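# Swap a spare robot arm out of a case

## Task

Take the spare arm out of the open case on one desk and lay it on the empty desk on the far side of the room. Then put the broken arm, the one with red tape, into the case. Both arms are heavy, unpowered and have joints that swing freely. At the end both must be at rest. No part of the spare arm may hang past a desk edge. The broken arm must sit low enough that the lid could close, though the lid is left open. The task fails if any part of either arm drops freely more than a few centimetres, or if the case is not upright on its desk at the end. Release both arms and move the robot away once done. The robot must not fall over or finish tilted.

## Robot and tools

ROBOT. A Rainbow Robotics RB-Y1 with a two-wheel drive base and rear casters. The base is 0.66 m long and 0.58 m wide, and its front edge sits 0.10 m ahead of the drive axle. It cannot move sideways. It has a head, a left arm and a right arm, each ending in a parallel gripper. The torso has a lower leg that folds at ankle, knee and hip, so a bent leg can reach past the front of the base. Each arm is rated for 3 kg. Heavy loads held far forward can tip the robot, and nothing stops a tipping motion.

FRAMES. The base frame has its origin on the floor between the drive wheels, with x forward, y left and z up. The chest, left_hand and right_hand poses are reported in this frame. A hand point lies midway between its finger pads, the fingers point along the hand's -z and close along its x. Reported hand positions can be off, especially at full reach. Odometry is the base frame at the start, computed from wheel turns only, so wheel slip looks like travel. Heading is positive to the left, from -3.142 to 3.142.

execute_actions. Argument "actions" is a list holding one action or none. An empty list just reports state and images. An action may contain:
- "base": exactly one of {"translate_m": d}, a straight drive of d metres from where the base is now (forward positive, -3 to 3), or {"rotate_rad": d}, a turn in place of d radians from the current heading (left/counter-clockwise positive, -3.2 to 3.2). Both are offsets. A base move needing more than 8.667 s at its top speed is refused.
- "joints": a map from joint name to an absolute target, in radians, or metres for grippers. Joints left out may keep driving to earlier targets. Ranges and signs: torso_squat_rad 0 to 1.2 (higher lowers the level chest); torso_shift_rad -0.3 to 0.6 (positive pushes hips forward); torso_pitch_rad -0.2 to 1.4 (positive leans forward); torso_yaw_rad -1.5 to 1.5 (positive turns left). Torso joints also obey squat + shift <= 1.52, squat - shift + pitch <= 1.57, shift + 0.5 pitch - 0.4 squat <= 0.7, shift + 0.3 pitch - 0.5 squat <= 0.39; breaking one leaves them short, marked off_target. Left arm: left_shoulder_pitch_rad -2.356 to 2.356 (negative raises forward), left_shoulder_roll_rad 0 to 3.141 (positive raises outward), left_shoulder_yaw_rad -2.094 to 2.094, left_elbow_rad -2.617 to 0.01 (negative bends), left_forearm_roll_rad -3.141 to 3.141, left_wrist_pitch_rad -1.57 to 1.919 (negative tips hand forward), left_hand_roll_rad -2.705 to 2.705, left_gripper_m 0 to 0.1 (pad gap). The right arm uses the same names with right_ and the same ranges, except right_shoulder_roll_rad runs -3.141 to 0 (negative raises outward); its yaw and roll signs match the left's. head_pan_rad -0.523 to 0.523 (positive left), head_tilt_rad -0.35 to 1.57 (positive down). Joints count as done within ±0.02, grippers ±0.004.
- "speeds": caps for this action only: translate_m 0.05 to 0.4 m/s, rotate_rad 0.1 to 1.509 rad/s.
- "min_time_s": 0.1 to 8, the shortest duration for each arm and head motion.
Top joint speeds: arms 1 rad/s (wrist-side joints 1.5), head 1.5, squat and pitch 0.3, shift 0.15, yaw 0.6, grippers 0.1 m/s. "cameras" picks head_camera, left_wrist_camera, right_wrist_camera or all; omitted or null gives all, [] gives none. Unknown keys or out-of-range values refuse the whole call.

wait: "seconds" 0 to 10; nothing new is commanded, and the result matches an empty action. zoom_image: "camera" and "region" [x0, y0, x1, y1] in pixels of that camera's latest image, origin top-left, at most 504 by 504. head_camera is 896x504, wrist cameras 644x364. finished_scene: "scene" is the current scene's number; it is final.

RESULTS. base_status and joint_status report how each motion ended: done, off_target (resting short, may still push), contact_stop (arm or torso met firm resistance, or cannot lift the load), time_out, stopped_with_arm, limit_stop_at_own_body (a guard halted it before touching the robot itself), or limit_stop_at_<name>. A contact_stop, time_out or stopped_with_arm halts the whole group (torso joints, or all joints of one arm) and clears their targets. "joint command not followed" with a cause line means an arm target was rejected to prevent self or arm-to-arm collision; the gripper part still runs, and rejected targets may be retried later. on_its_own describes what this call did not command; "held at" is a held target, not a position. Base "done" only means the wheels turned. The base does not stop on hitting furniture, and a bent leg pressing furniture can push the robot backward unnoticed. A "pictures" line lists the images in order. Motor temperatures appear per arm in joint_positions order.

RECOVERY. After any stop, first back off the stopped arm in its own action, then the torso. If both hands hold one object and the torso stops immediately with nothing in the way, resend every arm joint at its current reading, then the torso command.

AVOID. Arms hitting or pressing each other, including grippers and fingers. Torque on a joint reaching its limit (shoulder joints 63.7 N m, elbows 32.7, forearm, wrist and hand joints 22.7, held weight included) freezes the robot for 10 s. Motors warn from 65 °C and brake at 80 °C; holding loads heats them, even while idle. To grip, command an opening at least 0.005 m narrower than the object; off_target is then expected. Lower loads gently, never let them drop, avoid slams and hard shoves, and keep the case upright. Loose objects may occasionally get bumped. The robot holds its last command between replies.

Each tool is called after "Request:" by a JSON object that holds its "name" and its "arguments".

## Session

Request:
{"name": "execute_actions", "arguments": {"actions": []}}

Scene clock: 0.00 s.
Motor temperatures (°C, as the motors report them): left_arm=[31 27 29 28 27 29 30] | right_arm=[27 33 33 26 36 34 32]
base_odometry: x=+0.000 y=+0.000 heading=+0.000 (m, m, rad; odometry frame)
base_status: not commanded
joint_positions: torso_squat_rad=+0.350 torso_shift_rad=+0.000 torso_pitch_rad=-0.001 torso_yaw_rad=+0.000 left_shoulder_pitch_rad=-0.010 left_shoulder_roll_rad=+0.043 left_shoulder_yaw_rad=-0.027 left_elbow_rad=-0.178 left_forearm_roll_rad=+0.011 left_wrist_pitch_rad=-0.001 left_hand_roll_rad=-0.029 left_gripper_m=+0.100 right_shoulder_pitch_rad=+0.015 right_shoulder_roll_rad=-0.031 right_shoulder_yaw_rad=-0.011 right_elbow_rad=-0.202 right_forearm_roll_rad=+0.010 right_wrist_pitch_rad=-0.010 right_hand_roll_rad=+0.009 right_gripper_m=+0.100 head_pan_rad=+0.000 head_tilt_rad=+0.400
joint_status: not commanded
chest: x=-0.2279 y=-0.0003 z=+1.2474 quat_wxyz=(+1.000, +0.000, +0.000, +0.000) (m; base frame)
left_hand: x=-0.1338 y=+0.2493 z=+0.5685 quat_wxyz=(+0.995, +0.021, -0.094, -0.026) (m; base frame)
right_hand: x=-0.1378 y=-0.2455 z=+0.5682 quat_wxyz=(+0.995, -0.017, -0.099, +0.003) (m; base frame)
pictures: head_camera, left_wrist_camera, right_wrist_camera
camera_calibration (this result's frames):
head_camera: T_world_to_cam=[[-0.000524027, -0.999235, -0.0391099, 0.0533899], [-0.38044, 0.0363682, -0.92409, 1.32255], [0.924805, 0.0143947, -0.380168, 0.681283], [0, 0, 0, 1]] pos_world=[-0.126874, -0.00455669, 1.48325]
left_wrist_camera: T_world_to_cam=[[0.985357, -0.0718185, 0.154644, 0.070447], [-0.151843, -0.782191, 0.604252, -0.138605], [0.0775645, -0.618885, -0.781642, 0.69546], [0, 0, 0, 1]] pos_world=[-0.144405, 0.327054, 0.616459]
right_wrist_camera: T_world_to_cam=[[-0.978512, -0.0195357, -0.205262, -0.0256436], [-0.141006, 0.789727, 0.597033, -0.134296], [0.150437, 0.613147, -0.775512, 0.698086], [0, 0, 0, 1]] pos_world=[-0.149047, -0.322473, 0.61629]
Images, in order (width x height): head_camera 896x504, left_wrist_camera 644x364, right_wrist_camera 644x364.

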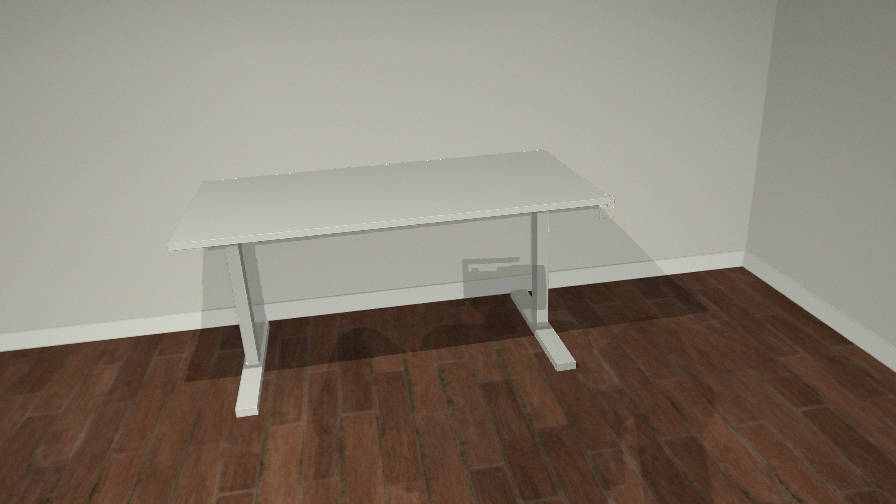

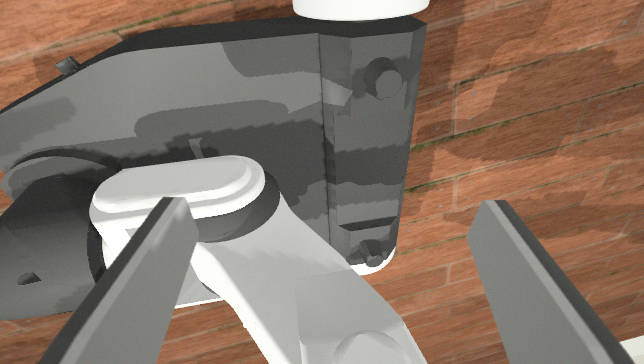

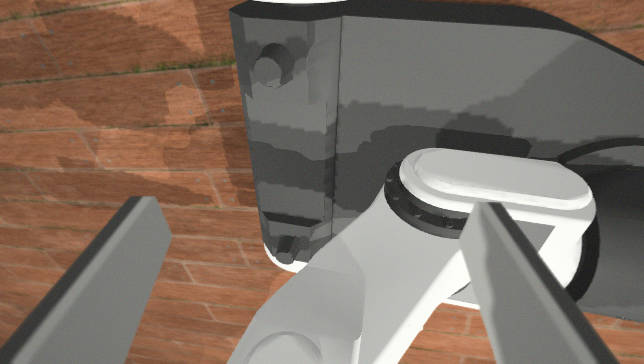

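Request:
{"name": "execute_actions", "arguments": {"actions": [{"base": {"rotate_rad": 1.76}, "joints": {"head_tilt_rad": 0.3}}], "cameras": ["head_camera"]}}

Scene clock: 15.30 s.
Motor temperatures (°C, as the motors report them): left_arm=[31 27 29 28 27 29 30] | right_arm=[27 32 33 26 36 34 32]
base_odometry: x=+0.000 y=+0.000 heading=+1.759 (m, m, rad; odometry frame)
base_status: done
joint_positions: torso_squat_rad=+0.350 torso_shift_rad=+0.000 torso_pitch_rad=-0.001 torso_yaw_rad=+0.000 left_shoulder_pitch_rad=-0.010 left_shoulder_roll_rad=+0.043 left_shoulder_yaw_rad=-0.027 left_elbow_rad=-0.178 left_forearm_roll_rad=+0.011 left_wrist_pitch_rad=-0.001 left_hand_roll_rad=-0.029 left_gripper_m=+0.100 right_shoulder_pitch_rad=+0.015 right_shoulder_roll_rad=-0.031 right_shoulder_yaw_rad=-0.011 right_elbow_rad=-0.202 right_forearm_roll_rad=+0.010 right_wrist_pitch_rad=-0.010 right_hand_roll_rad=+0.009 right_gripper_m=+0.100 head_pan_rad=+0.000 head_tilt_rad=+0.300
joint_status: all done
chest: x=-0.2280 y=-0.0003 z=+1.2474 quat_wxyz=(+1.000, +0.000, +0.000, +0.000) (m; base frame)
left_hand: x=-0.1338 y=+0.2493 z=+0.5685 quat_wxyz=(+0.995, +0.021, -0.094, -0.026) (m; base frame)
right_hand: x=-0.1379 y=-0.2455 z=+0.5682 quat_wxyz=(+0.995, -0.017, -0.099, +0.003) (m; base frame)
pictures: head_camera
camera_calibration (this result's frames):
head_camera: T_world_to_cam=[[0.00341941, -0.999235, -0.038961, 0.0539794], [-0.286131, 0.0363546, -0.957501, 1.39034], [0.958184, 0.014422, -0.285788, 0.551579], [0, 0, 0, 1]] pos_world=[-0.13088, -0.00456198, 1.49099]
Images, in order (width x height): head_camera 896x504.

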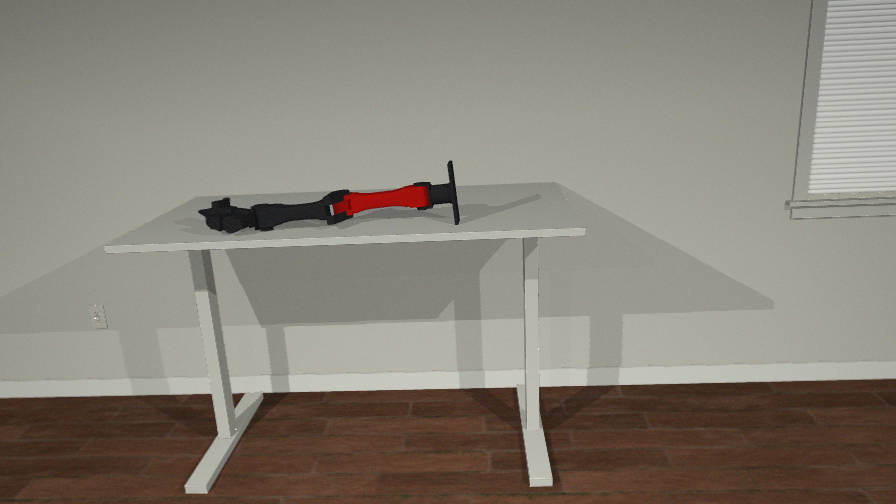

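Request:
{"name": "execute_actions", "arguments": {"actions": [{"base": {"rotate_rad": 1.575}, "joints": {"head_tilt_rad": 0.35, "torso_squat_rad": 0.0}}], "cameras": ["head_camera"]}}

Scene clock: 24.53 s.
Motor temperatures (°C, as the motors report them): left_arm=[31 27 29 28 27 29 30] | right_arm=[27 32 33 26 36 34 32]
base_odometry: x=+0.000 y=+0.000 heading=-2.950 (m, m, rad; odometry frame)
base_status: done
joint_positions: torso_squat_rad=+0.000 torso_shift_rad=+0.000 torso_pitch_rad=-0.001 torso_yaw_rad=+0.000 left_shoulder_pitch_rad=-0.010 left_shoulder_roll_rad=+0.043 left_shoulder_yaw_rad=-0.027 left_elbow_rad=-0.178 left_forearm_roll_rad=+0.011 left_wrist_pitch_rad=-0.001 left_hand_roll_rad=-0.029 left_gripper_m=+0.100 right_shoulder_pitch_rad=+0.015 right_shoulder_roll_rad=-0.031 right_shoulder_yaw_rad=-0.011 right_elbow_rad=-0.202 right_forearm_roll_rad=+0.010 right_wrist_pitch_rad=-0.010 right_hand_roll_rad=+0.009 right_gripper_m=+0.100 head_pan_rad=+0.000 head_tilt_rad=+0.350
joint_status: all done
chest: x=-0.2280 y=-0.0004 z=+1.2899 quat_wxyz=(+1.000, +0.000, +0.000, +0.000) (m; base frame)
left_hand: x=-0.1338 y=+0.2493 z=+0.6110 quat_wxyz=(+0.995, +0.021, -0.094, -0.026) (m; base frame)
right_hand: x=-0.1379 y=-0.2455 z=+0.6107 quat_wxyz=(+0.995, -0.017, -0.099, +0.003) (m; base frame)
pictures: head_camera
camera_calibration (this result's frames):
head_camera: T_world_to_cam=[[0.0014539, -0.999235, -0.0390876, 0.0553912], [-0.333599, 0.0363639, -0.942014, 1.39819], [0.942714, 0.0144092, -0.33329, 0.631313], [0, 0, 0, 1]] pos_world=[-0.128794, -0.00459148, 1.52969]
Images, in order (width x height): head_camera 896x504.

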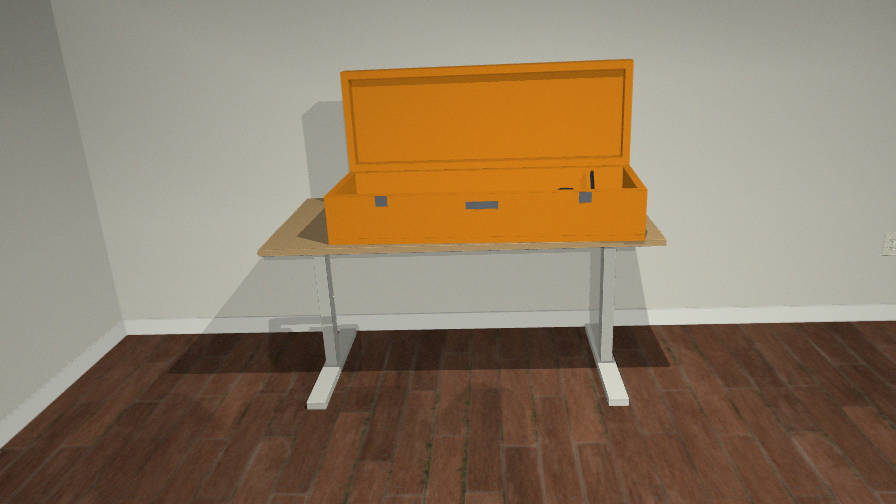

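Request:
{"name": "execute_actions", "arguments": {"actions": [{"base": {"rotate_rad": -0.066}}], "cameras": []}}

Request:
{"name": "execute_actions", "arguments": {"actions": [{"base": {"translate_m": 1.6}, "joints": {"torso_pitch_rad": 0.4, "left_shoulder_pitch_rad": -1.847, "left_shoulder_roll_rad": 0.9675, "left_shoulder_yaw_rad": -1.17, "left_elbow_rad": -0.8, "left_forearm_roll_rad": 1.631, "left_wrist_pitch_rad": 1.637, "left_hand_roll_rad": 0.924, "right_shoulder_pitch_rad": -1.772, "right_shoulder_roll_rad": -1.228, "right_shoulder_yaw_rad": 1.064, "right_elbow_rad": -1.0, "right_forearm_roll_rad": -1.7146, "right_wrist_pitch_rad": 1.6686, "right_hand_roll_rad": 2.026, "head_tilt_rad": 0.3}, "min_time_s": 3}], "cameras": ["head_camera"]}}

Scene clock: 38.80 s.
Motor temperatures (°C, as the motors report them): left_arm=[31 26 29 28 27 29 30] | right_arm=[27 32 33 26 36 34 32]
base_odometry: x=+0.000 y=+0.000 heading=-3.015 (m, m, rad; odometry frame)
base_status: done
joint_positions: torso_squat_rad=+0.000 torso_shift_rad=+0.000 torso_pitch_rad=-0.001 torso_yaw_rad=+0.000 left_shoulder_pitch_rad=-0.010 left_shoulder_roll_rad=+0.043 left_shoulder_yaw_rad=-0.027 left_elbow_rad=-0.178 left_forearm_roll_rad=+0.011 left_wrist_pitch_rad=-0.001 left_hand_roll_rad=-0.029 left_gripper_m=+0.100 right_shoulder_pitch_rad=+0.015 right_shoulder_roll_rad=-0.031 right_shoulder_yaw_rad=-0.011 right_elbow_rad=-0.202 right_forearm_roll_rad=+0.010 right_wrist_pitch_rad=-0.010 right_hand_roll_rad=+0.009 right_gripper_m=+0.100 head_pan_rad=+0.000 head_tilt_rad=+0.350
joint_status: not commanded
chest: x=-0.2279 y=-0.0003 z=+1.2899 quat_wxyz=(+1.000, +0.000, +0.000, +0.000) (m; base frame)
left_hand: x=-0.1338 y=+0.2493 z=+0.6110 quat_wxyz=(+0.995, +0.021, -0.094, -0.026) (m; base frame)
right_hand: x=-0.1378 y=-0.2455 z=+0.6107 quat_wxyz=(+0.995, -0.017, -0.099, +0.003) (m; base frame)
pictures: none
No camera images: the call's "cameras" was empty. Leave "cameras" out to get every camera's image.

Scene clock: 44.20 s.
Motor temperatures (°C, as the motors report them): left_arm=[31 27 29 28 27 29 30] | right_arm=[27 33 33 26 36 34 32]
base_odometry: x=-1.587 y=-0.204 heading=-3.014 (m, m, rad; odometry frame)
base_status: done
joint_positions: torso_squat_rad=+0.000 torso_shift_rad=+0.000 torso_pitch_rad=+0.400 torso_yaw_rad=+0.000 left_shoulder_pitch_rad=-1.847 left_shoulder_roll_rad=+0.967 left_shoulder_yaw_rad=-1.170 left_elbow_rad=-0.800 left_forearm_roll_rad=+1.631 left_wrist_pitch_rad=+1.637 left_hand_roll_rad=+0.924 left_gripper_m=+0.100 right_shoulder_pitch_rad=-1.772 right_shoulder_roll_rad=-1.228 right_shoulder_yaw_rad=+1.064 right_elbow_rad=-1.000 right_forearm_roll_rad=-1.715 right_wrist_pitch_rad=+1.669 right_hand_roll_rad=+2.026 right_gripper_m=+0.100 head_pan_rad=+0.000 head_tilt_rad=+0.300
joint_status: all done
chest: x=-0.1072 y=-0.0003 z=+1.2655 quat_wxyz=(+0.980, +0.000, +0.199, +0.000) (m; base frame)
left_hand: x=+0.4349 y=+0.2603 z=+1.1527 quat_wxyz=(+0.954, -0.027, +0.005, +0.299) (m; base frame)
right_hand: x=+0.4059 y=-0.3198 z=+1.1901 quat_wxyz=(+0.408, +0.010, -0.071, +0.910) (m; base frame)
pictures: head_camera
camera_calibration (this result's frames):
head_camera: T_world_to_cam=[[-0.0118258, -0.999238, -0.0372044, 0.0504317], [-0.637044, 0.0362077, -0.769977, 1.16729], [0.770737, 0.0145953, -0.636987, 0.865351], [0, 0, 0, 1]] pos_world=[0.0772519, -0.00450157, 1.45188]
Images, in order (width x height): head_camera 896x504.

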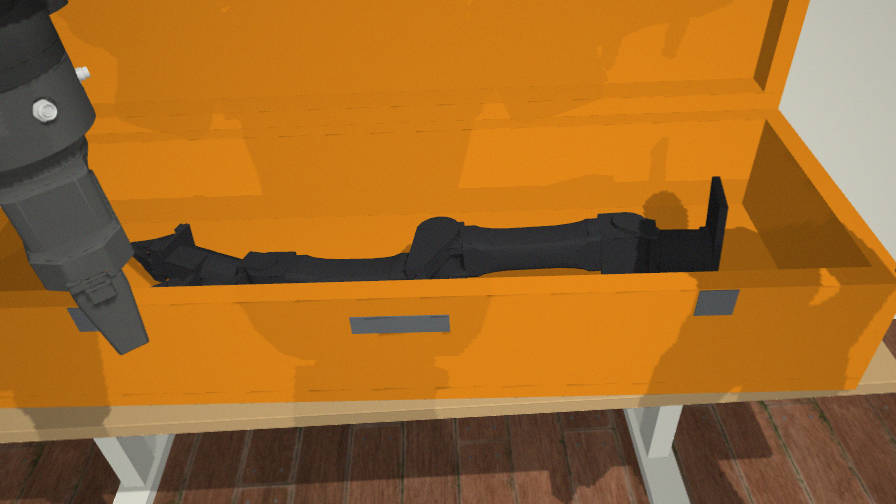

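Request:
{"name": "execute_actions", "arguments": {"actions": [{"base": {"translate_m": 0.52}, "joints": {"torso_squat_rad": 0.65, "left_shoulder_pitch_rad": -1.7677, "left_shoulder_roll_rad": 1.2162, "left_shoulder_yaw_rad": -1.0656, "left_elbow_rad": -1.8738, "left_forearm_roll_rad": 1.7078, "left_wrist_pitch_rad": 1.662, "left_hand_roll_rad": 1.1432, "right_shoulder_pitch_rad": -1.9117, "right_shoulder_roll_rad": -1.04, "right_shoulder_yaw_rad": 1.1472, "right_elbow_rad": -1.4936, "right_forearm_roll_rad": -1.7034, "right_wrist_pitch_rad": 1.7042, "right_hand_roll_rad": 2.1724, "head_tilt_rad": 0.65}}]}}

Scene clock: 80.43 s.
Motor temperatures (°C, as the motors report them): left_arm=[32 27 29 28 27 29 30] | right_arm=[28 33 33 26 36 34 32]
base_odometry: x=-2.103 y=-0.270 heading=-3.013 (m, m, rad; odometry frame)
base_status: done
joint_positions: torso_squat_rad=+0.650 torso_shift_rad=+0.000 torso_pitch_rad=+0.400 torso_yaw_rad=+0.000 left_shoulder_pitch_rad=-1.767 left_shoulder_roll_rad=+1.216 left_shoulder_yaw_rad=-1.066 left_elbow_rad=-1.874 left_forearm_roll_rad=+1.708 left_wrist_pitch_rad=+1.662 left_hand_roll_rad=+1.143 left_gripper_m=+0.100 right_shoulder_pitch_rad=-1.912 right_shoulder_roll_rad=-1.040 right_shoulder_yaw_rad=+1.147 right_elbow_rad=-1.494 right_forearm_roll_rad=-1.703 right_wrist_pitch_rad=+1.704 right_hand_roll_rad=+2.172 right_gripper_m=+0.100 head_pan_rad=+0.000 head_tilt_rad=+0.650
joint_status: all done
chest: x=-0.1073 y=-0.0002 z=+1.1228 quat_wxyz=(+0.980, +0.000, +0.199, +0.000) (m; base frame)
left_hand: x=+0.2799 y=+0.1638 z=+1.0255 quat_wxyz=(+1.000, +0.000, +0.000, +0.000) (m; base frame)
right_hand: x=+0.3421 y=-0.1430 z=+1.0469 quat_wxyz=(+0.000, +0.000, +0.000, +1.000) (m; base frame)
pictures: head_camera, left_wrist_camera, right_wrist_camera
camera_calibration (this result's frames):
head_camera: T_world_to_cam=[[-0.0239519, -0.999238, -0.0308082, 0.036772], [-0.862354, 0.036241, -0.505007, 0.7112], [0.505739, 0.0144717, -0.862565, 1.06504], [0, 0, 0, 1]] pos_world=[0.075552, -0.00444365, 1.27896]
left_wrist_camera: T_world_to_cam=[[0.999373, -0.017744, -0.030648, -0.236718], [0.00644418, -0.759855, 0.650061, -0.513755], [-0.0348227, -0.64985, -0.759264, 0.981186], [0, 0, 0, 1]] pos_world=[0.274047, 0.243044, 1.0717]
right_wrist_camera: T_world_to_cam=[[0.999915, 0.00947511, -0.00891709, -0.333954], [0.0129868, -0.768751, 0.639417, -0.753307], [-0.000796477, -0.639478, -0.768809, 0.799859], [0, 0, 0, 1]] pos_world=[0.344346, -0.0644488, 1.09364]
Images, in order (width x height): head_camera 896x504, left_wrist_camera 644x364, right_wrist_camera 644x364.

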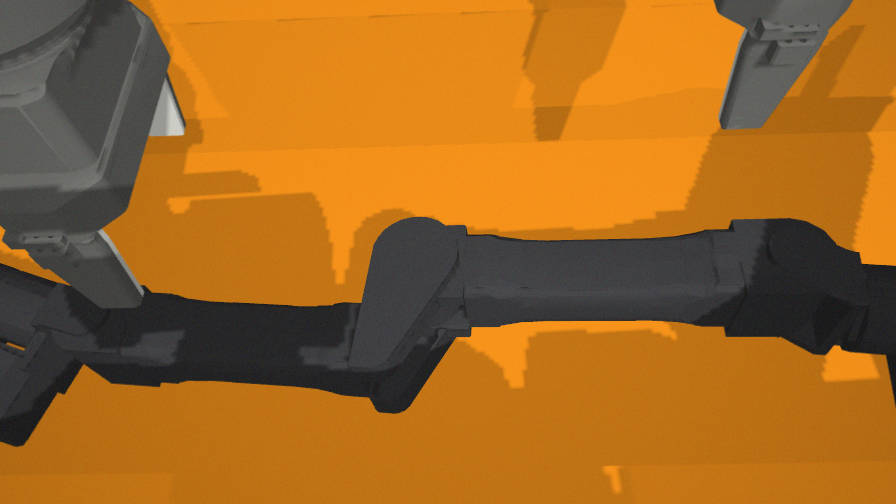

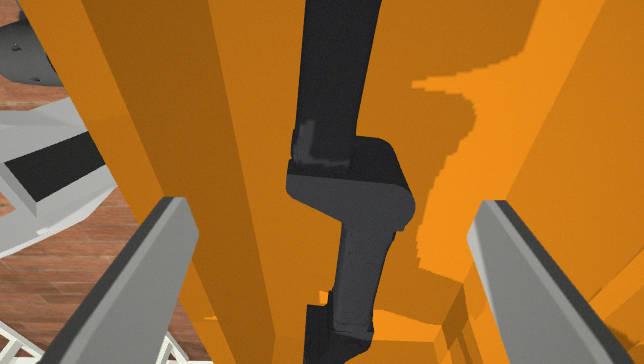

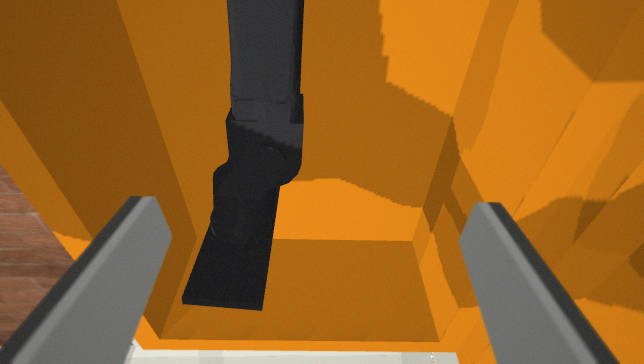

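Request:
{"name": "execute_actions", "arguments": {"actions": [{"joints": {"torso_squat_rad": 0.93, "left_hand_roll_rad": 1.013, "right_shoulder_pitch_rad": -1.8735, "right_shoulder_roll_rad": -1.1251, "right_shoulder_yaw_rad": 1.1057, "right_elbow_rad": -1.7234, "right_forearm_roll_rad": -1.7336, "right_wrist_pitch_rad": 1.6987, "right_hand_roll_rad": 1.96}}]}}

Scene clock: 107.27 s.
Motor temperatures (°C, as the motors report them): left_arm=[32 27 30 28 27 29 30] | right_arm=[29 33 33 26 36 34 32]
base_odometry: x=-2.103 y=-0.270 heading=-3.013 (m, m, rad; odometry frame)
base_status: not commanded
joint_positions: torso_squat_rad=+0.930 torso_shift_rad=+0.000 torso_pitch_rad=+0.400 torso_yaw_rad=+0.000 left_shoulder_pitch_rad=-1.767 left_shoulder_roll_rad=+1.216 left_shoulder_yaw_rad=-1.066 left_elbow_rad=-1.874 left_forearm_roll_rad=+1.708 left_wrist_pitch_rad=+1.662 left_hand_roll_rad=+1.013 left_gripper_m=+0.100 right_shoulder_pitch_rad=-1.874 right_shoulder_roll_rad=-1.125 right_shoulder_yaw_rad=+1.106 right_elbow_rad=-1.723 right_forearm_roll_rad=-1.734 right_wrist_pitch_rad=+1.699 right_hand_roll_rad=+1.960 right_gripper_m=+0.100 head_pan_rad=+0.000 head_tilt_rad=+0.650
joint_status: all done
chest: x=-0.1073 y=-0.0002 z=+0.9840 quat_wxyz=(+0.980, +0.000, +0.199, +0.000) (m; base frame)
left_hand: x=+0.2798 y=+0.1639 z=+0.8867 quat_wxyz=(+0.998, +0.000, +0.000, -0.065) (m; base frame)
right_hand: x=+0.3016 y=-0.1430 z=+0.9080 quat_wxyz=(+0.035, +0.000, +0.000, +0.999) (m; base frame)
pictures: head_camera, left_wrist_camera, right_wrist_camera
camera_calibration (this result's frames):
head_camera: T_world_to_cam=[[-0.0239616, -0.999238, -0.0308035, 0.0325825], [-0.862378, 0.0362463, -0.504966, 0.641037], [0.505698, 0.0144645, -0.862589, 0.945373], [0, 0, 0, 1]] pos_world=[0.0755238, -0.00435189, 1.14017]
left_wrist_camera: T_world_to_cam=[[0.988643, -0.147138, -0.0306016, -0.216764], [-0.0921324, -0.754256, 0.650084, -0.39678], [-0.118733, -0.639881, -0.759246, 0.897754], [0, 0, 0, 1]] pos_world=[0.284339, 0.243288, 0.932922]
right_wrist_camera: T_world_to_cam=[[0.998144, -0.0602062, -0.00910488, -0.303936], [-0.0404678, -0.767634, 0.63961, -0.64783], [-0.0454977, -0.638055, -0.768646, 0.706613], [0, 0, 0, 1]] pos_world=[0.309305, -0.064737, 0.954726]
Images, in order (width x height): head_camera 896x504, left_wrist_camera 644x364, right_wrist_camera 644x364.

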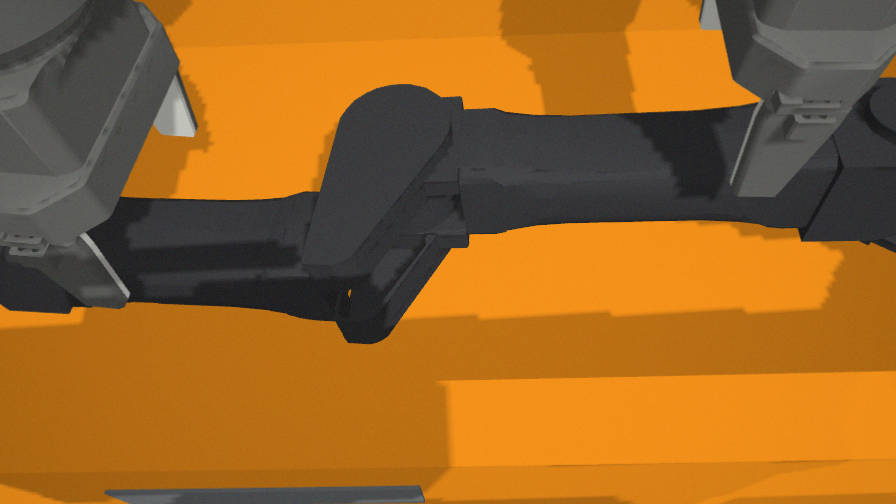

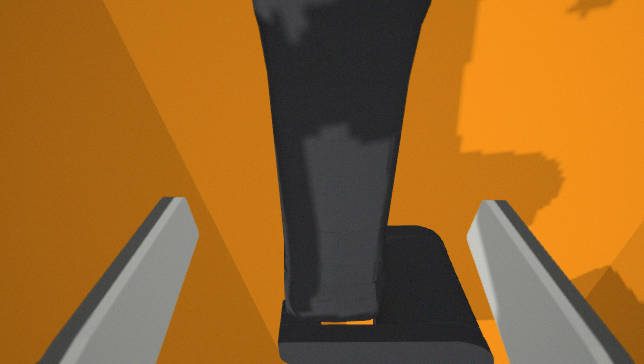

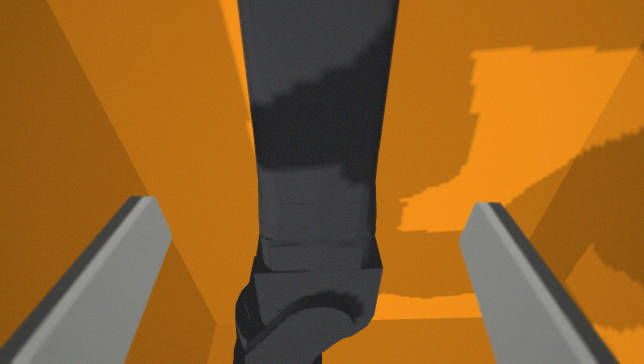

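Request:
{"name": "execute_actions", "arguments": {"actions": [{"joints": {"torso_squat_rad": 1.065}}], "cameras": []}}

Request:
{"name": "execute_actions", "arguments": {"actions": [{"joints": {"torso_squat_rad": 1.074}}], "cameras": []}}

Scene clock: 114.73 s.
Motor temperatures (°C, as the motors report them): left_arm=[32 27 30 28 27 29 30] | right_arm=[29 33 33 26 36 34 32]
base_odometry: x=-2.103 y=-0.270 heading=-3.013 (m, m, rad; odometry frame)
base_status: not commanded
joint_positions: torso_squat_rad=+1.065 torso_shift_rad=+0.000 torso_pitch_rad=+0.400 torso_yaw_rad=+0.000 left_shoulder_pitch_rad=-1.767 left_shoulder_roll_rad=+1.216 left_shoulder_yaw_rad=-1.066 left_elbow_rad=-1.874 left_forearm_roll_rad=+1.708 left_wrist_pitch_rad=+1.662 left_hand_roll_rad=+1.013 left_gripper_m=+0.100 right_shoulder_pitch_rad=-1.874 right_shoulder_roll_rad=-1.125 right_shoulder_yaw_rad=+1.106 right_elbow_rad=-1.723 right_forearm_roll_rad=-1.734 right_wrist_pitch_rad=+1.699 right_hand_roll_rad=+1.960 right_gripper_m=+0.100 head_pan_rad=+0.000 head_tilt_rad=+0.650
joint_status: all done
chest: x=-0.1074 y=-0.0001 z=+0.9047 quat_wxyz=(+0.980, +0.000, +0.199, +0.000) (m; base frame)
left_hand: x=+0.2798 y=+0.1640 z=+0.8074 quat_wxyz=(+0.998, +0.000, +0.000, -0.065) (m; base frame)
right_hand: x=+0.3015 y=-0.1429 z=+0.8287 quat_wxyz=(+0.035, +0.000, +0.000, +0.999) (m; base frame)
pictures: none
No camera images: the call's "cameras" was empty. Leave "cameras" out to get every camera's image.

Scene clock: 115.30 s.
Motor temperatures (°C, as the motors report them): left_arm=[32 27 30 28 27 29 30] | right_arm=[29 33 33 26 36 34 32]
base_odometry: x=-2.103 y=-0.270 heading=-3.013 (m, m, rad; odometry frame)
base_status: not commanded
joint_positions: torso_squat_rad=+1.074 torso_shift_rad=+0.000 torso_pitch_rad=+0.399 torso_yaw_rad=+0.000 left_shoulder_pitch_rad=-1.770 left_shoulder_roll_rad=+1.217 left_shoulder_yaw_rad=-1.064 left_elbow_rad=-1.874 left_forearm_roll_rad=+1.708 left_wrist_pitch_rad=+1.662 left_hand_roll_rad=+1.013 left_gripper_m=+0.100 right_shoulder_pitch_rad=-1.874 right_shoulder_roll_rad=-1.125 right_shoulder_yaw_rad=+1.105 right_elbow_rad=-1.723 right_forearm_roll_rad=-1.734 right_wrist_pitch_rad=+1.699 right_hand_roll_rad=+1.960 right_gripper_m=+0.100 head_pan_rad=+0.000 head_tilt_rad=+0.650
joint_status: all done
chest: x=-0.1079 y=-0.0001 z=+0.8992 quat_wxyz=(+0.980, +0.000, +0.198, +0.000) (m; base frame)
left_hand: x=+0.2801 y=+0.1638 z=+0.8039 quat_wxyz=(+0.998, -0.001, -0.002, -0.065) (m; base frame)
right_hand: x=+0.3012 y=-0.1428 z=+0.8241 quat_wxyz=(+0.035, -0.001, +0.000, +0.999) (m; base frame)
pictures: none
No camera images: the call's "cameras" was empty. Leave "cameras" out to get every camera's image.

Contact on both about here. Back off slightly and close.

Request:
{"name": "execute_actions", "arguments": {"actions": [{"joints": {"torso_squat_rad": 1.069, "right_shoulder_pitch_rad": -1.869}}], "cameras": []}}

Request:
{"name": "execute_actions", "arguments": {"actions": [{"joints": {"left_gripper_m": 0.0, "right_gripper_m": 0.0, "head_pan_rad": 0.5, "head_tilt_rad": 0.45}}], "cameras": ["head_camera"]}}

Scene clock: 121.10 s.
Motor temperatures (°C, as the motors report them): left_arm=[32 27 29 28 27 29 30] | right_arm=[29 33 33 26 36 34 32]
base_odometry: x=-2.103 y=-0.270 heading=-3.013 (m, m, rad; odometry frame)
base_status: not commanded
joint_positions: torso_squat_rad=+1.069 torso_shift_rad=+0.000 torso_pitch_rad=+0.400 torso_yaw_rad=+0.000 left_shoulder_pitch_rad=-1.768 left_shoulder_roll_rad=+1.216 left_shoulder_yaw_rad=-1.065 left_elbow_rad=-1.874 left_forearm_roll_rad=+1.708 left_wrist_pitch_rad=+1.662 left_hand_roll_rad=+1.013 left_gripper_m=+0.100 right_shoulder_pitch_rad=-1.870 right_shoulder_roll_rad=-1.125 right_shoulder_yaw_rad=+1.105 right_elbow_rad=-1.723 right_forearm_roll_rad=-1.734 right_wrist_pitch_rad=+1.699 right_hand_roll_rad=+1.960 right_gripper_m=+0.100 head_pan_rad=+0.000 head_tilt_rad=+0.650
joint_status: all done
chest: x=-0.1074 y=-0.0001 z=+0.9022 quat_wxyz=(+0.980, +0.000, +0.199, +0.000) (m; base frame)
left_hand: x=+0.2799 y=+0.1641 z=+0.8052 quat_wxyz=(+0.998, +0.000, +0.000, -0.065) (m; base frame)
right_hand: x=+0.3011 y=-0.1435 z=+0.8249 quat_wxyz=(+0.035, +0.002, +0.000, +0.999) (m; base frame)
pictures: none
No camera images: the call's "cameras" was empty. Leave "cameras" out to get every camera's image.

Scene clock: 122.60 s.
Motor temperatures (°C, as the motors report them): left_arm=[32 27 29 28 27 29 30] | right_arm=[29 33 33 26 36 34 32]
base_odometry: x=-2.103 y=-0.270 heading=-3.013 (m, m, rad; odometry frame)
base_status: not commanded
joint_positions: torso_squat_rad=+1.069 torso_shift_rad=+0.000 torso_pitch_rad=+0.400 torso_yaw_rad=+0.000 left_shoulder_pitch_rad=-1.768 left_shoulder_roll_rad=+1.216 left_shoulder_yaw_rad=-1.066 left_elbow_rad=-1.874 left_forearm_roll_rad=+1.708 left_wrist_pitch_rad=+1.662 left_hand_roll_rad=+1.013 left_gripper_m=+0.054 right_shoulder_pitch_rad=-1.870 right_shoulder_roll_rad=-1.125 right_shoulder_yaw_rad=+1.105 right_elbow_rad=-1.723 right_forearm_roll_rad=-1.733 right_wrist_pitch_rad=+1.699 right_hand_roll_rad=+1.960 right_gripper_m=+0.055 head_pan_rad=+0.500 head_tilt_rad=+0.450
joint_status: left_gripper_m off_target (ended at +0.054, target +0.000); right_gripper_m off_target (ended at +0.055, target +0.000); the others done
chest: x=-0.1074 y=-0.0001 z=+0.9022 quat_wxyz=(+0.980, +0.000, +0.199, +0.000) (m; base frame)
left_hand: x=+0.2799 y=+0.1641 z=+0.8052 quat_wxyz=(+0.998, +0.000, +0.000, -0.065) (m; base frame)
right_hand: x=+0.3011 y=-0.1436 z=+0.8250 quat_wxyz=(+0.036, +0.002, +0.000, +0.999) (m; base frame)
pictures: head_camera
camera_calibration (this result's frames):
head_camera: T_world_to_cam=[[0.424163, -0.878041, -0.22165, 0.239979], [-0.712854, -0.172784, -0.679695, 0.789396], [0.558502, 0.446306, -0.699204, 0.699255], [0, 0, 0, 1]] pos_world=[0.0703978, 0.0350256, 1.07866]
Images, in order (width x height): head_camera 896x504.

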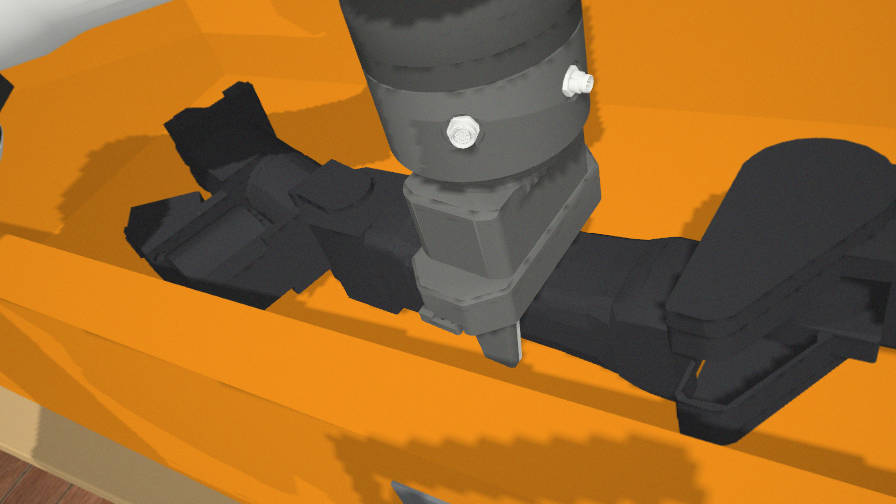

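Request:
{"name": "execute_actions", "arguments": {"actions": [{"joints": {"torso_squat_rad": 0.93}}], "cameras": ["head_camera"]}}

Request:
{"name": "execute_actions", "arguments": {"actions": [{"joints": {"torso_squat_rad": 0.81}}], "cameras": ["head_camera"]}}

Scene clock: 128.73 s.
Motor temperatures (°C, as the motors report them): left_arm=[32 27 30 28 27 29 30] | right_arm=[29 33 33 26 36 34 32]
base_odometry: x=-2.103 y=-0.270 heading=-3.013 (m, m, rad; odometry frame)
base_status: not commanded
joint_positions: torso_squat_rad=+0.930 torso_shift_rad=+0.001 torso_pitch_rad=+0.402 torso_yaw_rad=+0.000 left_shoulder_pitch_rad=-1.765 left_shoulder_roll_rad=+1.215 left_shoulder_yaw_rad=-1.068 left_elbow_rad=-1.874 left_forearm_roll_rad=+1.708 left_wrist_pitch_rad=+1.662 left_hand_roll_rad=+1.013 left_gripper_m=+0.054 right_shoulder_pitch_rad=-1.868 right_shoulder_roll_rad=-1.124 right_shoulder_yaw_rad=+1.107 right_elbow_rad=-1.723 right_forearm_roll_rad=-1.734 right_wrist_pitch_rad=+1.698 right_hand_roll_rad=+1.960 right_gripper_m=+0.055 head_pan_rad=+0.500 head_tilt_rad=+0.450
joint_status: all done
chest: x=-0.1067 y=-0.0001 z=+0.9838 quat_wxyz=(+0.980, +0.000, +0.199, +0.000) (m; base frame)
left_hand: x=+0.2797 y=+0.1642 z=+0.8847 quat_wxyz=(+0.998, +0.000, +0.003, -0.065) (m; base frame)
right_hand: x=+0.3012 y=-0.1437 z=+0.9047 quat_wxyz=(+0.035, +0.004, +0.001, +0.999) (m; base frame)
pictures: head_camera
camera_calibration (this result's frames):
head_camera: T_world_to_cam=[[0.423805, -0.878046, -0.222317, 0.258348], [-0.713952, -0.172801, -0.678536, 0.844143], [0.557369, 0.446291, -0.700117, 0.756728], [0, 0, 0, 1]] pos_world=[0.0714112, 0.0349892, 1.16001]
Images, in order (width x height): head_camera 896x504.

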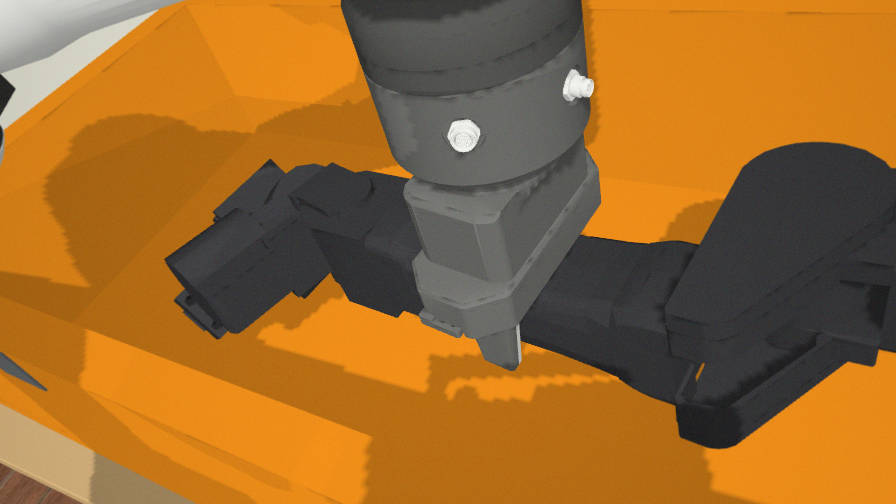

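Scene clock: 129.93 s.
Motor temperatures (°C, as the motors report them): left_arm=[32 27 30 28 27 29 30] | right_arm=[29 33 33 26 36 34 32]
base_odometry: x=-2.103 y=-0.270 heading=-3.013 (m, m, rad; odometry frame)
base_status: not commanded
joint_positions: torso_squat_rad=+0.810 torso_shift_rad=+0.001 torso_pitch_rad=+0.402 torso_yaw_rad=+0.000 left_shoulder_pitch_rad=-1.765 left_shoulder_roll_rad=+1.215 left_shoulder_yaw_rad=-1.068 left_elbow_rad=-1.874 left_forearm_roll_rad=+1.708 left_wrist_pitch_rad=+1.662 left_hand_roll_rad=+1.013 left_gripper_m=+0.054 right_shoulder_pitch_rad=-1.868 right_shoulder_roll_rad=-1.124 right_shoulder_yaw_rad=+1.107 right_elbow_rad=-1.723 right_forearm_roll_rad=-1.734 right_wrist_pitch_rad=+1.698 right_hand_roll_rad=+1.960 right_gripper_m=+0.055 head_pan_rad=+0.500 head_tilt_rad=+0.450
joint_status: all done
chest: x=-0.1066 y=-0.0002 z=+1.0480 quat_wxyz=(+0.980, +0.000, +0.199, +0.000) (m; base frame)
left_hand: x=+0.2797 y=+0.1642 z=+0.9486 quat_wxyz=(+0.998, +0.000, +0.003, -0.065) (m; base frame)
right_hand: x=+0.3012 y=-0.1437 z=+0.9688 quat_wxyz=(+0.035, +0.004, +0.001, +0.999) (m; base frame)
pictures: head_camera
camera_calibration (this result's frames):
head_camera: T_world_to_cam=[[0.423792, -0.878048, -0.222333, 0.272557], [-0.714002, -0.172814, -0.678481, 0.887673], [0.557316, 0.446281, -0.700166, 0.801653], [0, 0, 0, 1]] pos_world=[0.0715189, 0.0349587, 1.22416]
Images, in order (width x height): head_camera 896x504.

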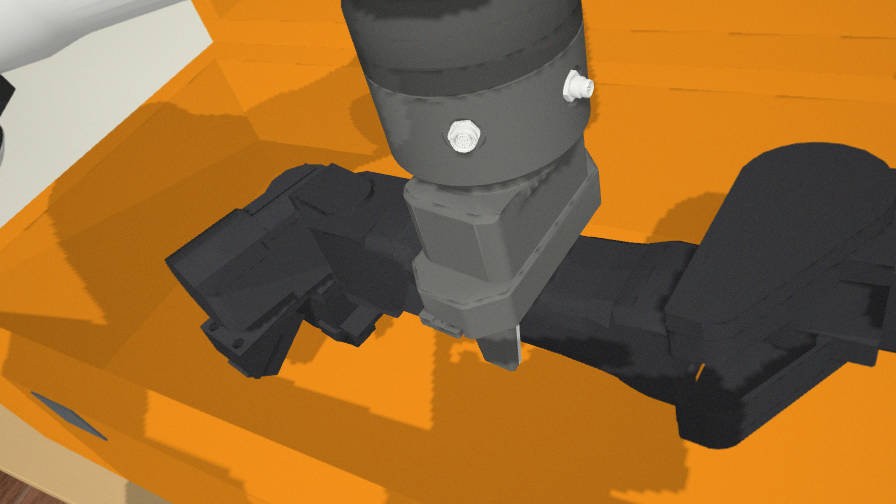

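Request:
{"name": "execute_actions", "arguments": {"actions": [{"joints": {"torso_squat_rad": 0.0, "head_tilt_rad": 0.6}}], "cameras": ["head_camera"]}}

Scene clock: 136.77 s.
Motor temperatures (°C, as the motors report them): left_arm=[33 27 30 28 27 29 30] | right_arm=[29 33 33 26 36 34 32]
base_odometry: x=-2.103 y=-0.270 heading=-3.013 (m, m, rad; odometry frame)
base_status: not commanded
joint_positions: torso_squat_rad=+0.000 torso_shift_rad=+0.001 torso_pitch_rad=+0.402 torso_yaw_rad=+0.000 left_shoulder_pitch_rad=-1.765 left_shoulder_roll_rad=+1.215 left_shoulder_yaw_rad=-1.068 left_elbow_rad=-1.874 left_forearm_roll_rad=+1.708 left_wrist_pitch_rad=+1.662 left_hand_roll_rad=+1.013 left_gripper_m=+0.054 right_shoulder_pitch_rad=-1.868 right_shoulder_roll_rad=-1.124 right_shoulder_yaw_rad=+1.107 right_elbow_rad=-1.723 right_forearm_roll_rad=-1.734 right_wrist_pitch_rad=+1.698 right_hand_roll_rad=+1.960 right_gripper_m=+0.055 head_pan_rad=+0.500 head_tilt_rad=+0.600
joint_status: all done
chest: x=-0.1061 y=-0.0003 z=+1.2652 quat_wxyz=(+0.980, +0.000, +0.200, +0.000) (m; base frame)
left_hand: x=+0.2800 y=+0.1641 z=+1.1655 quat_wxyz=(+0.998, +0.000, +0.003, -0.065) (m; base frame)
right_hand: x=+0.3016 y=-0.1438 z=+1.1859 quat_wxyz=(+0.035, +0.004, +0.001, +0.999) (m; base frame)
pictures: head_camera
camera_calibration (this result's frames):
head_camera: T_world_to_cam=[[0.419287, -0.880858, -0.219745, 0.31675], [-0.790539, -0.235239, -0.565429, 0.871923], [0.44637, 0.410794, -0.794985, 1.08926], [0, 0, 0, 1]] pos_world=[0.0702697, 0.0366623, 1.42856]
Images, in order (width x height): head_camera 896x504.

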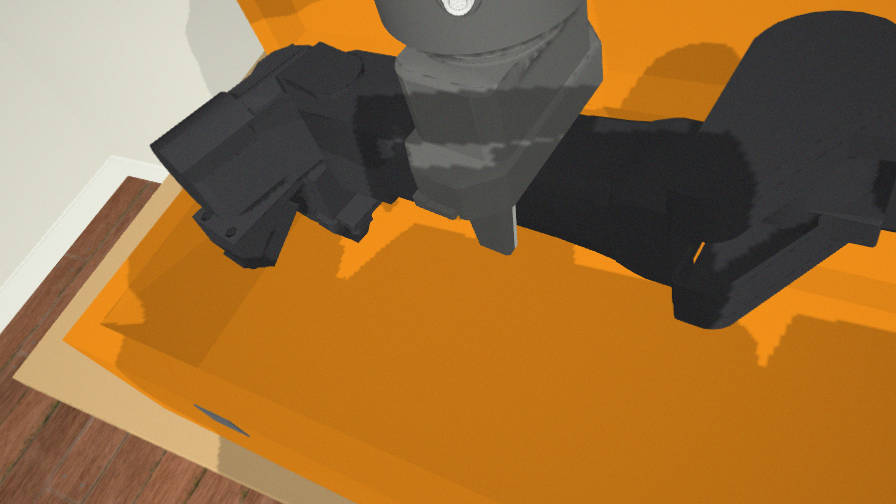

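Request:
{"name": "execute_actions", "arguments": {"actions": [{"base": {"translate_m": -3.0}, "joints": {"head_pan_rad": 0.0, "head_tilt_rad": 0.2}}], "cameras": ["head_camera"]}}

Request:
{"name": "execute_actions", "arguments": {"actions": [{"base": {"rotate_rad": -3.12}, "speeds": {"rotate_rad": 0.9}, "joints": {"torso_pitch_rad": 0.46, "torso_squat_rad": 0.4}}], "cameras": ["head_camera"]}}

Scene clock: 160.17 s.
Motor temperatures (°C, as the motors report them): left_arm=[34 27 30 28 27 29 30] | right_arm=[30 33 34 26 36 34 32]
base_odometry: x=+0.872 y=+0.118 heading=-3.011 (m, m, rad; odometry frame)
base_status: done
joint_positions: torso_squat_rad=+0.000 torso_shift_rad=+0.001 torso_pitch_rad=+0.402 torso_yaw_rad=+0.000 left_shoulder_pitch_rad=-1.765 left_shoulder_roll_rad=+1.215 left_shoulder_yaw_rad=-1.068 left_elbow_rad=-1.874 left_forearm_roll_rad=+1.708 left_wrist_pitch_rad=+1.662 left_hand_roll_rad=+1.013 left_gripper_m=+0.054 right_shoulder_pitch_rad=-1.868 right_shoulder_roll_rad=-1.124 right_shoulder_yaw_rad=+1.107 right_elbow_rad=-1.724 right_forearm_roll_rad=-1.734 right_wrist_pitch_rad=+1.699 right_hand_roll_rad=+1.960 right_gripper_m=+0.055 head_pan_rad=+0.000 head_tilt_rad=+0.200
joint_status: all done
chest: x=-0.1062 y=-0.0003 z=+1.2653 quat_wxyz=(+0.980, +0.000, +0.200, +0.000) (m; base frame)
left_hand: x=+0.2800 y=+0.1641 z=+1.1655 quat_wxyz=(+0.998, +0.000, +0.003, -0.065) (m; base frame)
right_hand: x=+0.3015 y=-0.1438 z=+1.1859 quat_wxyz=(+0.035, +0.004, +0.001, +0.999) (m; base frame)
pictures: head_camera
camera_calibration (this result's frames):
head_camera: T_world_to_cam=[[-0.00806654, -0.999241, -0.0381061, 0.0518283], [-0.558513, 0.0361116, -0.828709, 1.25304], [0.829456, 0.0145979, -0.558381, 0.75127], [0, 0, 0, 1]] pos_world=[0.0771122, -0.00442725, 1.45988]
Images, in order (width x height): head_camera 896x504.

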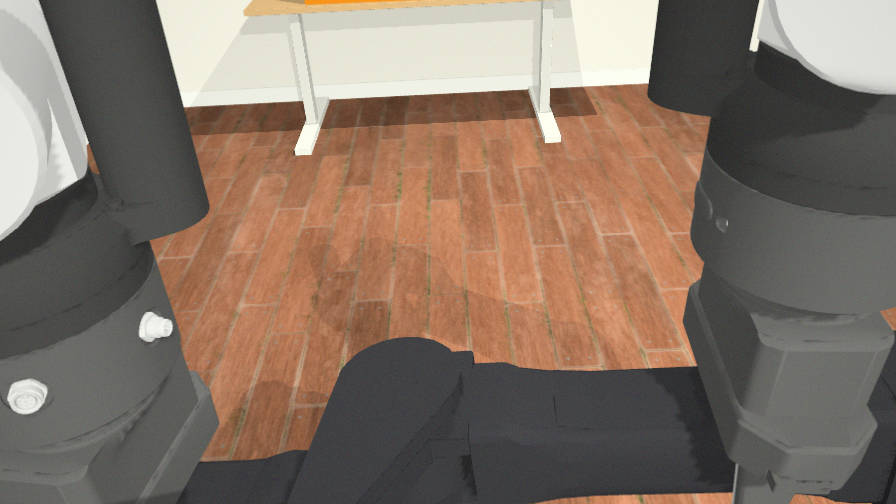

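Scene clock: 165.77 s.
Motor temperatures (°C, as the motors report them): left_arm=[34 27 30 28 27 29 30] | right_arm=[30 33 34 26 36 34 32]
base_odometry: x=+0.872 y=+0.118 heading=+0.153 (m, m, rad; odometry frame)
base_status: done
joint_positions: torso_squat_rad=+0.400 torso_shift_rad=+0.001 torso_pitch_rad=+0.462 torso_yaw_rad=+0.000 left_shoulder_pitch_rad=-1.765 left_shoulder_roll_rad=+1.215 left_shoulder_yaw_rad=-1.068 left_elbow_rad=-1.874 left_forearm_roll_rad=+1.708 left_wrist_pitch_rad=+1.662 left_hand_roll_rad=+1.013 left_gripper_m=+0.054 right_shoulder_pitch_rad=-1.868 right_shoulder_roll_rad=-1.124 right_shoulder_yaw_rad=+1.107 right_elbow_rad=-1.724 right_forearm_roll_rad=-1.734 right_wrist_pitch_rad=+1.699 right_hand_roll_rad=+1.960 right_gripper_m=+0.055 head_pan_rad=+0.000 head_tilt_rad=+0.200
joint_status: all done
chest: x=-0.0894 y=-0.0002 z=+1.2023 quat_wxyz=(+0.973, +0.000, +0.229, +0.000) (m; base frame)
left_hand: x=+0.2902 y=+0.1642 z=+1.0795 quat_wxyz=(+0.997, -0.001, +0.033, -0.065) (m; base frame)
right_hand: x=+0.3129 y=-0.1437 z=+1.0986 quat_wxyz=(+0.035, +0.034, +0.002, +0.999) (m; base frame)
pictures: head_camera
camera_calibration (this result's frames):
head_camera: T_world_to_cam=[[-0.010346, -0.999242, -0.0375358, 0.0487162], [-0.607239, 0.0361019, -0.793698, 1.16379], [0.794452, 0.0145816, -0.607152, 0.757662], [0, 0, 0, 1]] pos_world=[0.10528, -0.00438392, 1.38555]
Images, in order (width x height): head_camera 896x504.

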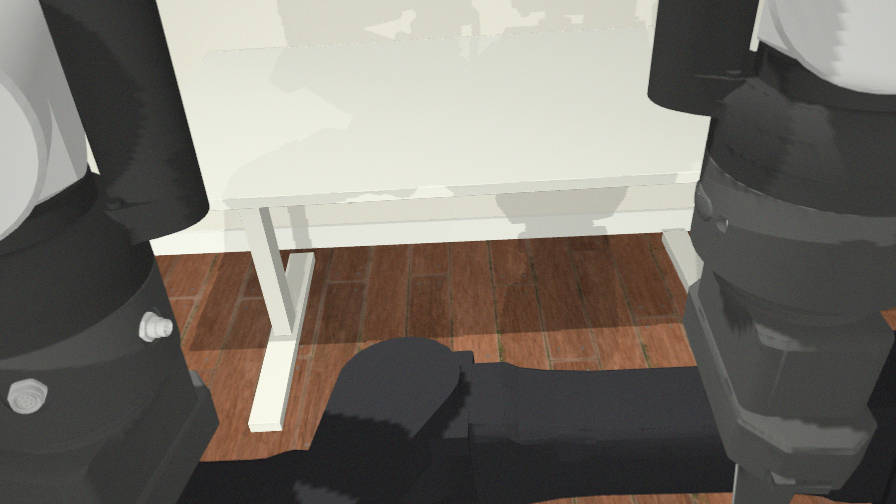

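Request:
{"name": "execute_actions", "arguments": {"actions": [{"base": {"translate_m": 1.15}, "joints": {"torso_squat_rad": 0.65, "head_pan_rad": 0.5, "head_tilt_rad": 0.4}}], "cameras": ["head_camera"]}}

Scene clock: 179.77 s.
Motor temperatures (°C, as the motors report them): left_arm=[35 27 31 28 27 30 30] | right_arm=[30 33 34 26 36 34 32]
base_odometry: x=+2.008 y=+0.293 heading=+0.153 (m, m, rad; odometry frame)
base_status: done
joint_positions: torso_squat_rad=+0.650 torso_shift_rad=+0.001 torso_pitch_rad=+0.462 torso_yaw_rad=+0.000 left_shoulder_pitch_rad=-1.765 left_shoulder_roll_rad=+1.215 left_shoulder_yaw_rad=-1.068 left_elbow_rad=-1.874 left_forearm_roll_rad=+1.708 left_wrist_pitch_rad=+1.662 left_hand_roll_rad=+1.013 left_gripper_m=+0.054 right_shoulder_pitch_rad=-1.868 right_shoulder_roll_rad=-1.124 right_shoulder_yaw_rad=+1.107 right_elbow_rad=-1.724 right_forearm_roll_rad=-1.734 right_wrist_pitch_rad=+1.698 right_hand_roll_rad=+1.960 right_gripper_m=+0.055 head_pan_rad=+0.500 head_tilt_rad=+0.400
joint_status: all done
chest: x=-0.0895 y=-0.0002 z=+1.1148 quat_wxyz=(+0.973, +0.000, +0.229, +0.000) (m; base frame)
left_hand: x=+0.2900 y=+0.1642 z=+0.9921 quat_wxyz=(+0.997, -0.001, +0.033, -0.065) (m; base frame)
right_hand: x=+0.3127 y=-0.1437 z=+1.0112 quat_wxyz=(+0.035, +0.034, +0.002, +0.999) (m; base frame)
pictures: head_camera
camera_calibration (this result's frames):
head_camera: T_world_to_cam=[[0.411139, -0.877137, -0.248186, 0.307853], [-0.726644, -0.150959, -0.670223, 0.93801], [0.550412, 0.455897, -0.699432, 0.82796], [0, 0, 0, 1]] pos_world=[0.0993105, 0.0341657, 1.28418]
Images, in order (width x height): head_camera 896x504.

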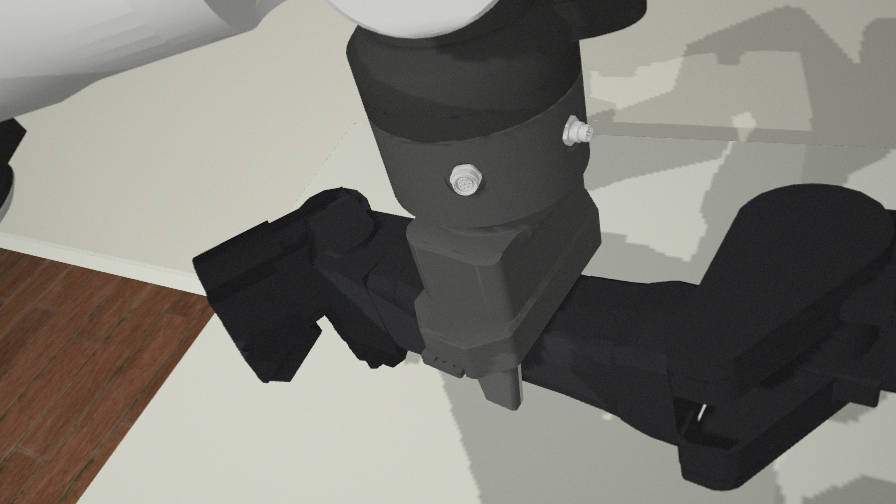

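Request:
{"name": "execute_actions", "arguments": {"actions": [{"joints": {"torso_squat_rad": 0.745}}], "cameras": []}}

Request:
{"name": "execute_actions", "arguments": {"actions": [{"joints": {"torso_squat_rad": 0.757}}], "cameras": []}}

Scene clock: 191.90 s.
Motor temperatures (°C, as the motors report them): left_arm=[35 27 31 28 27 30 30] | right_arm=[30 33 34 26 36 34 32]
base_odometry: x=+2.008 y=+0.293 heading=+0.153 (m, m, rad; odometry frame)
base_status: not commanded
joint_positions: torso_squat_rad=+0.745 torso_shift_rad=+0.001 torso_pitch_rad=+0.462 torso_yaw_rad=+0.000 left_shoulder_pitch_rad=-1.765 left_shoulder_roll_rad=+1.215 left_shoulder_yaw_rad=-1.068 left_elbow_rad=-1.874 left_forearm_roll_rad=+1.708 left_wrist_pitch_rad=+1.662 left_hand_roll_rad=+1.013 left_gripper_m=+0.054 right_shoulder_pitch_rad=-1.868 right_shoulder_roll_rad=-1.124 right_shoulder_yaw_rad=+1.107 right_elbow_rad=-1.724 right_forearm_roll_rad=-1.734 right_wrist_pitch_rad=+1.698 right_hand_roll_rad=+1.960 right_gripper_m=+0.055 head_pan_rad=+0.500 head_tilt_rad=+0.400
joint_status: all done
chest: x=-0.0896 y=-0.0001 z=+1.0721 quat_wxyz=(+0.973, +0.000, +0.229, +0.000) (m; base frame)
left_hand: x=+0.2900 y=+0.1643 z=+0.9494 quat_wxyz=(+0.997, -0.001, +0.033, -0.065) (m; base frame)
right_hand: x=+0.3127 y=-0.1437 z=+0.9685 quat_wxyz=(+0.035, +0.034, +0.002, +0.999) (m; base frame)
pictures: none
No camera images: the call's "cameras" was empty. Leave "cameras" out to get every camera's image.

Scene clock: 192.50 s.
Motor temperatures (°C, as the motors report them): left_arm=[35 27 31 28 27 30 30] | right_arm=[30 33 34 26 36 34 32]
base_odometry: x=+2.008 y=+0.293 heading=+0.153 (m, m, rad; odometry frame)
base_status: not commanded
joint_positions: torso_squat_rad=+0.757 torso_shift_rad=+0.001 torso_pitch_rad=+0.462 torso_yaw_rad=+0.000 left_shoulder_pitch_rad=-1.765 left_shoulder_roll_rad=+1.215 left_shoulder_yaw_rad=-1.068 left_elbow_rad=-1.874 left_forearm_roll_rad=+1.708 left_wrist_pitch_rad=+1.662 left_hand_roll_rad=+1.013 left_gripper_m=+0.054 right_shoulder_pitch_rad=-1.868 right_shoulder_roll_rad=-1.124 right_shoulder_yaw_rad=+1.107 right_elbow_rad=-1.724 right_forearm_roll_rad=-1.734 right_wrist_pitch_rad=+1.698 right_hand_roll_rad=+1.960 right_gripper_m=+0.055 head_pan_rad=+0.500 head_tilt_rad=+0.400
joint_status: all done
chest: x=-0.0896 y=-0.0001 z=+1.0664 quat_wxyz=(+0.973, +0.000, +0.229, +0.000) (m; base frame)
left_hand: x=+0.2899 y=+0.1643 z=+0.9437 quat_wxyz=(+0.997, -0.001, +0.033, -0.065) (m; base frame)
right_hand: x=+0.3127 y=-0.1437 z=+0.9628 quat_wxyz=(+0.035, +0.034, +0.002, +0.999) (m; base frame)
pictures: none
No camera images: the call's "cameras" was empty. Leave "cameras" out to get every camera's image.


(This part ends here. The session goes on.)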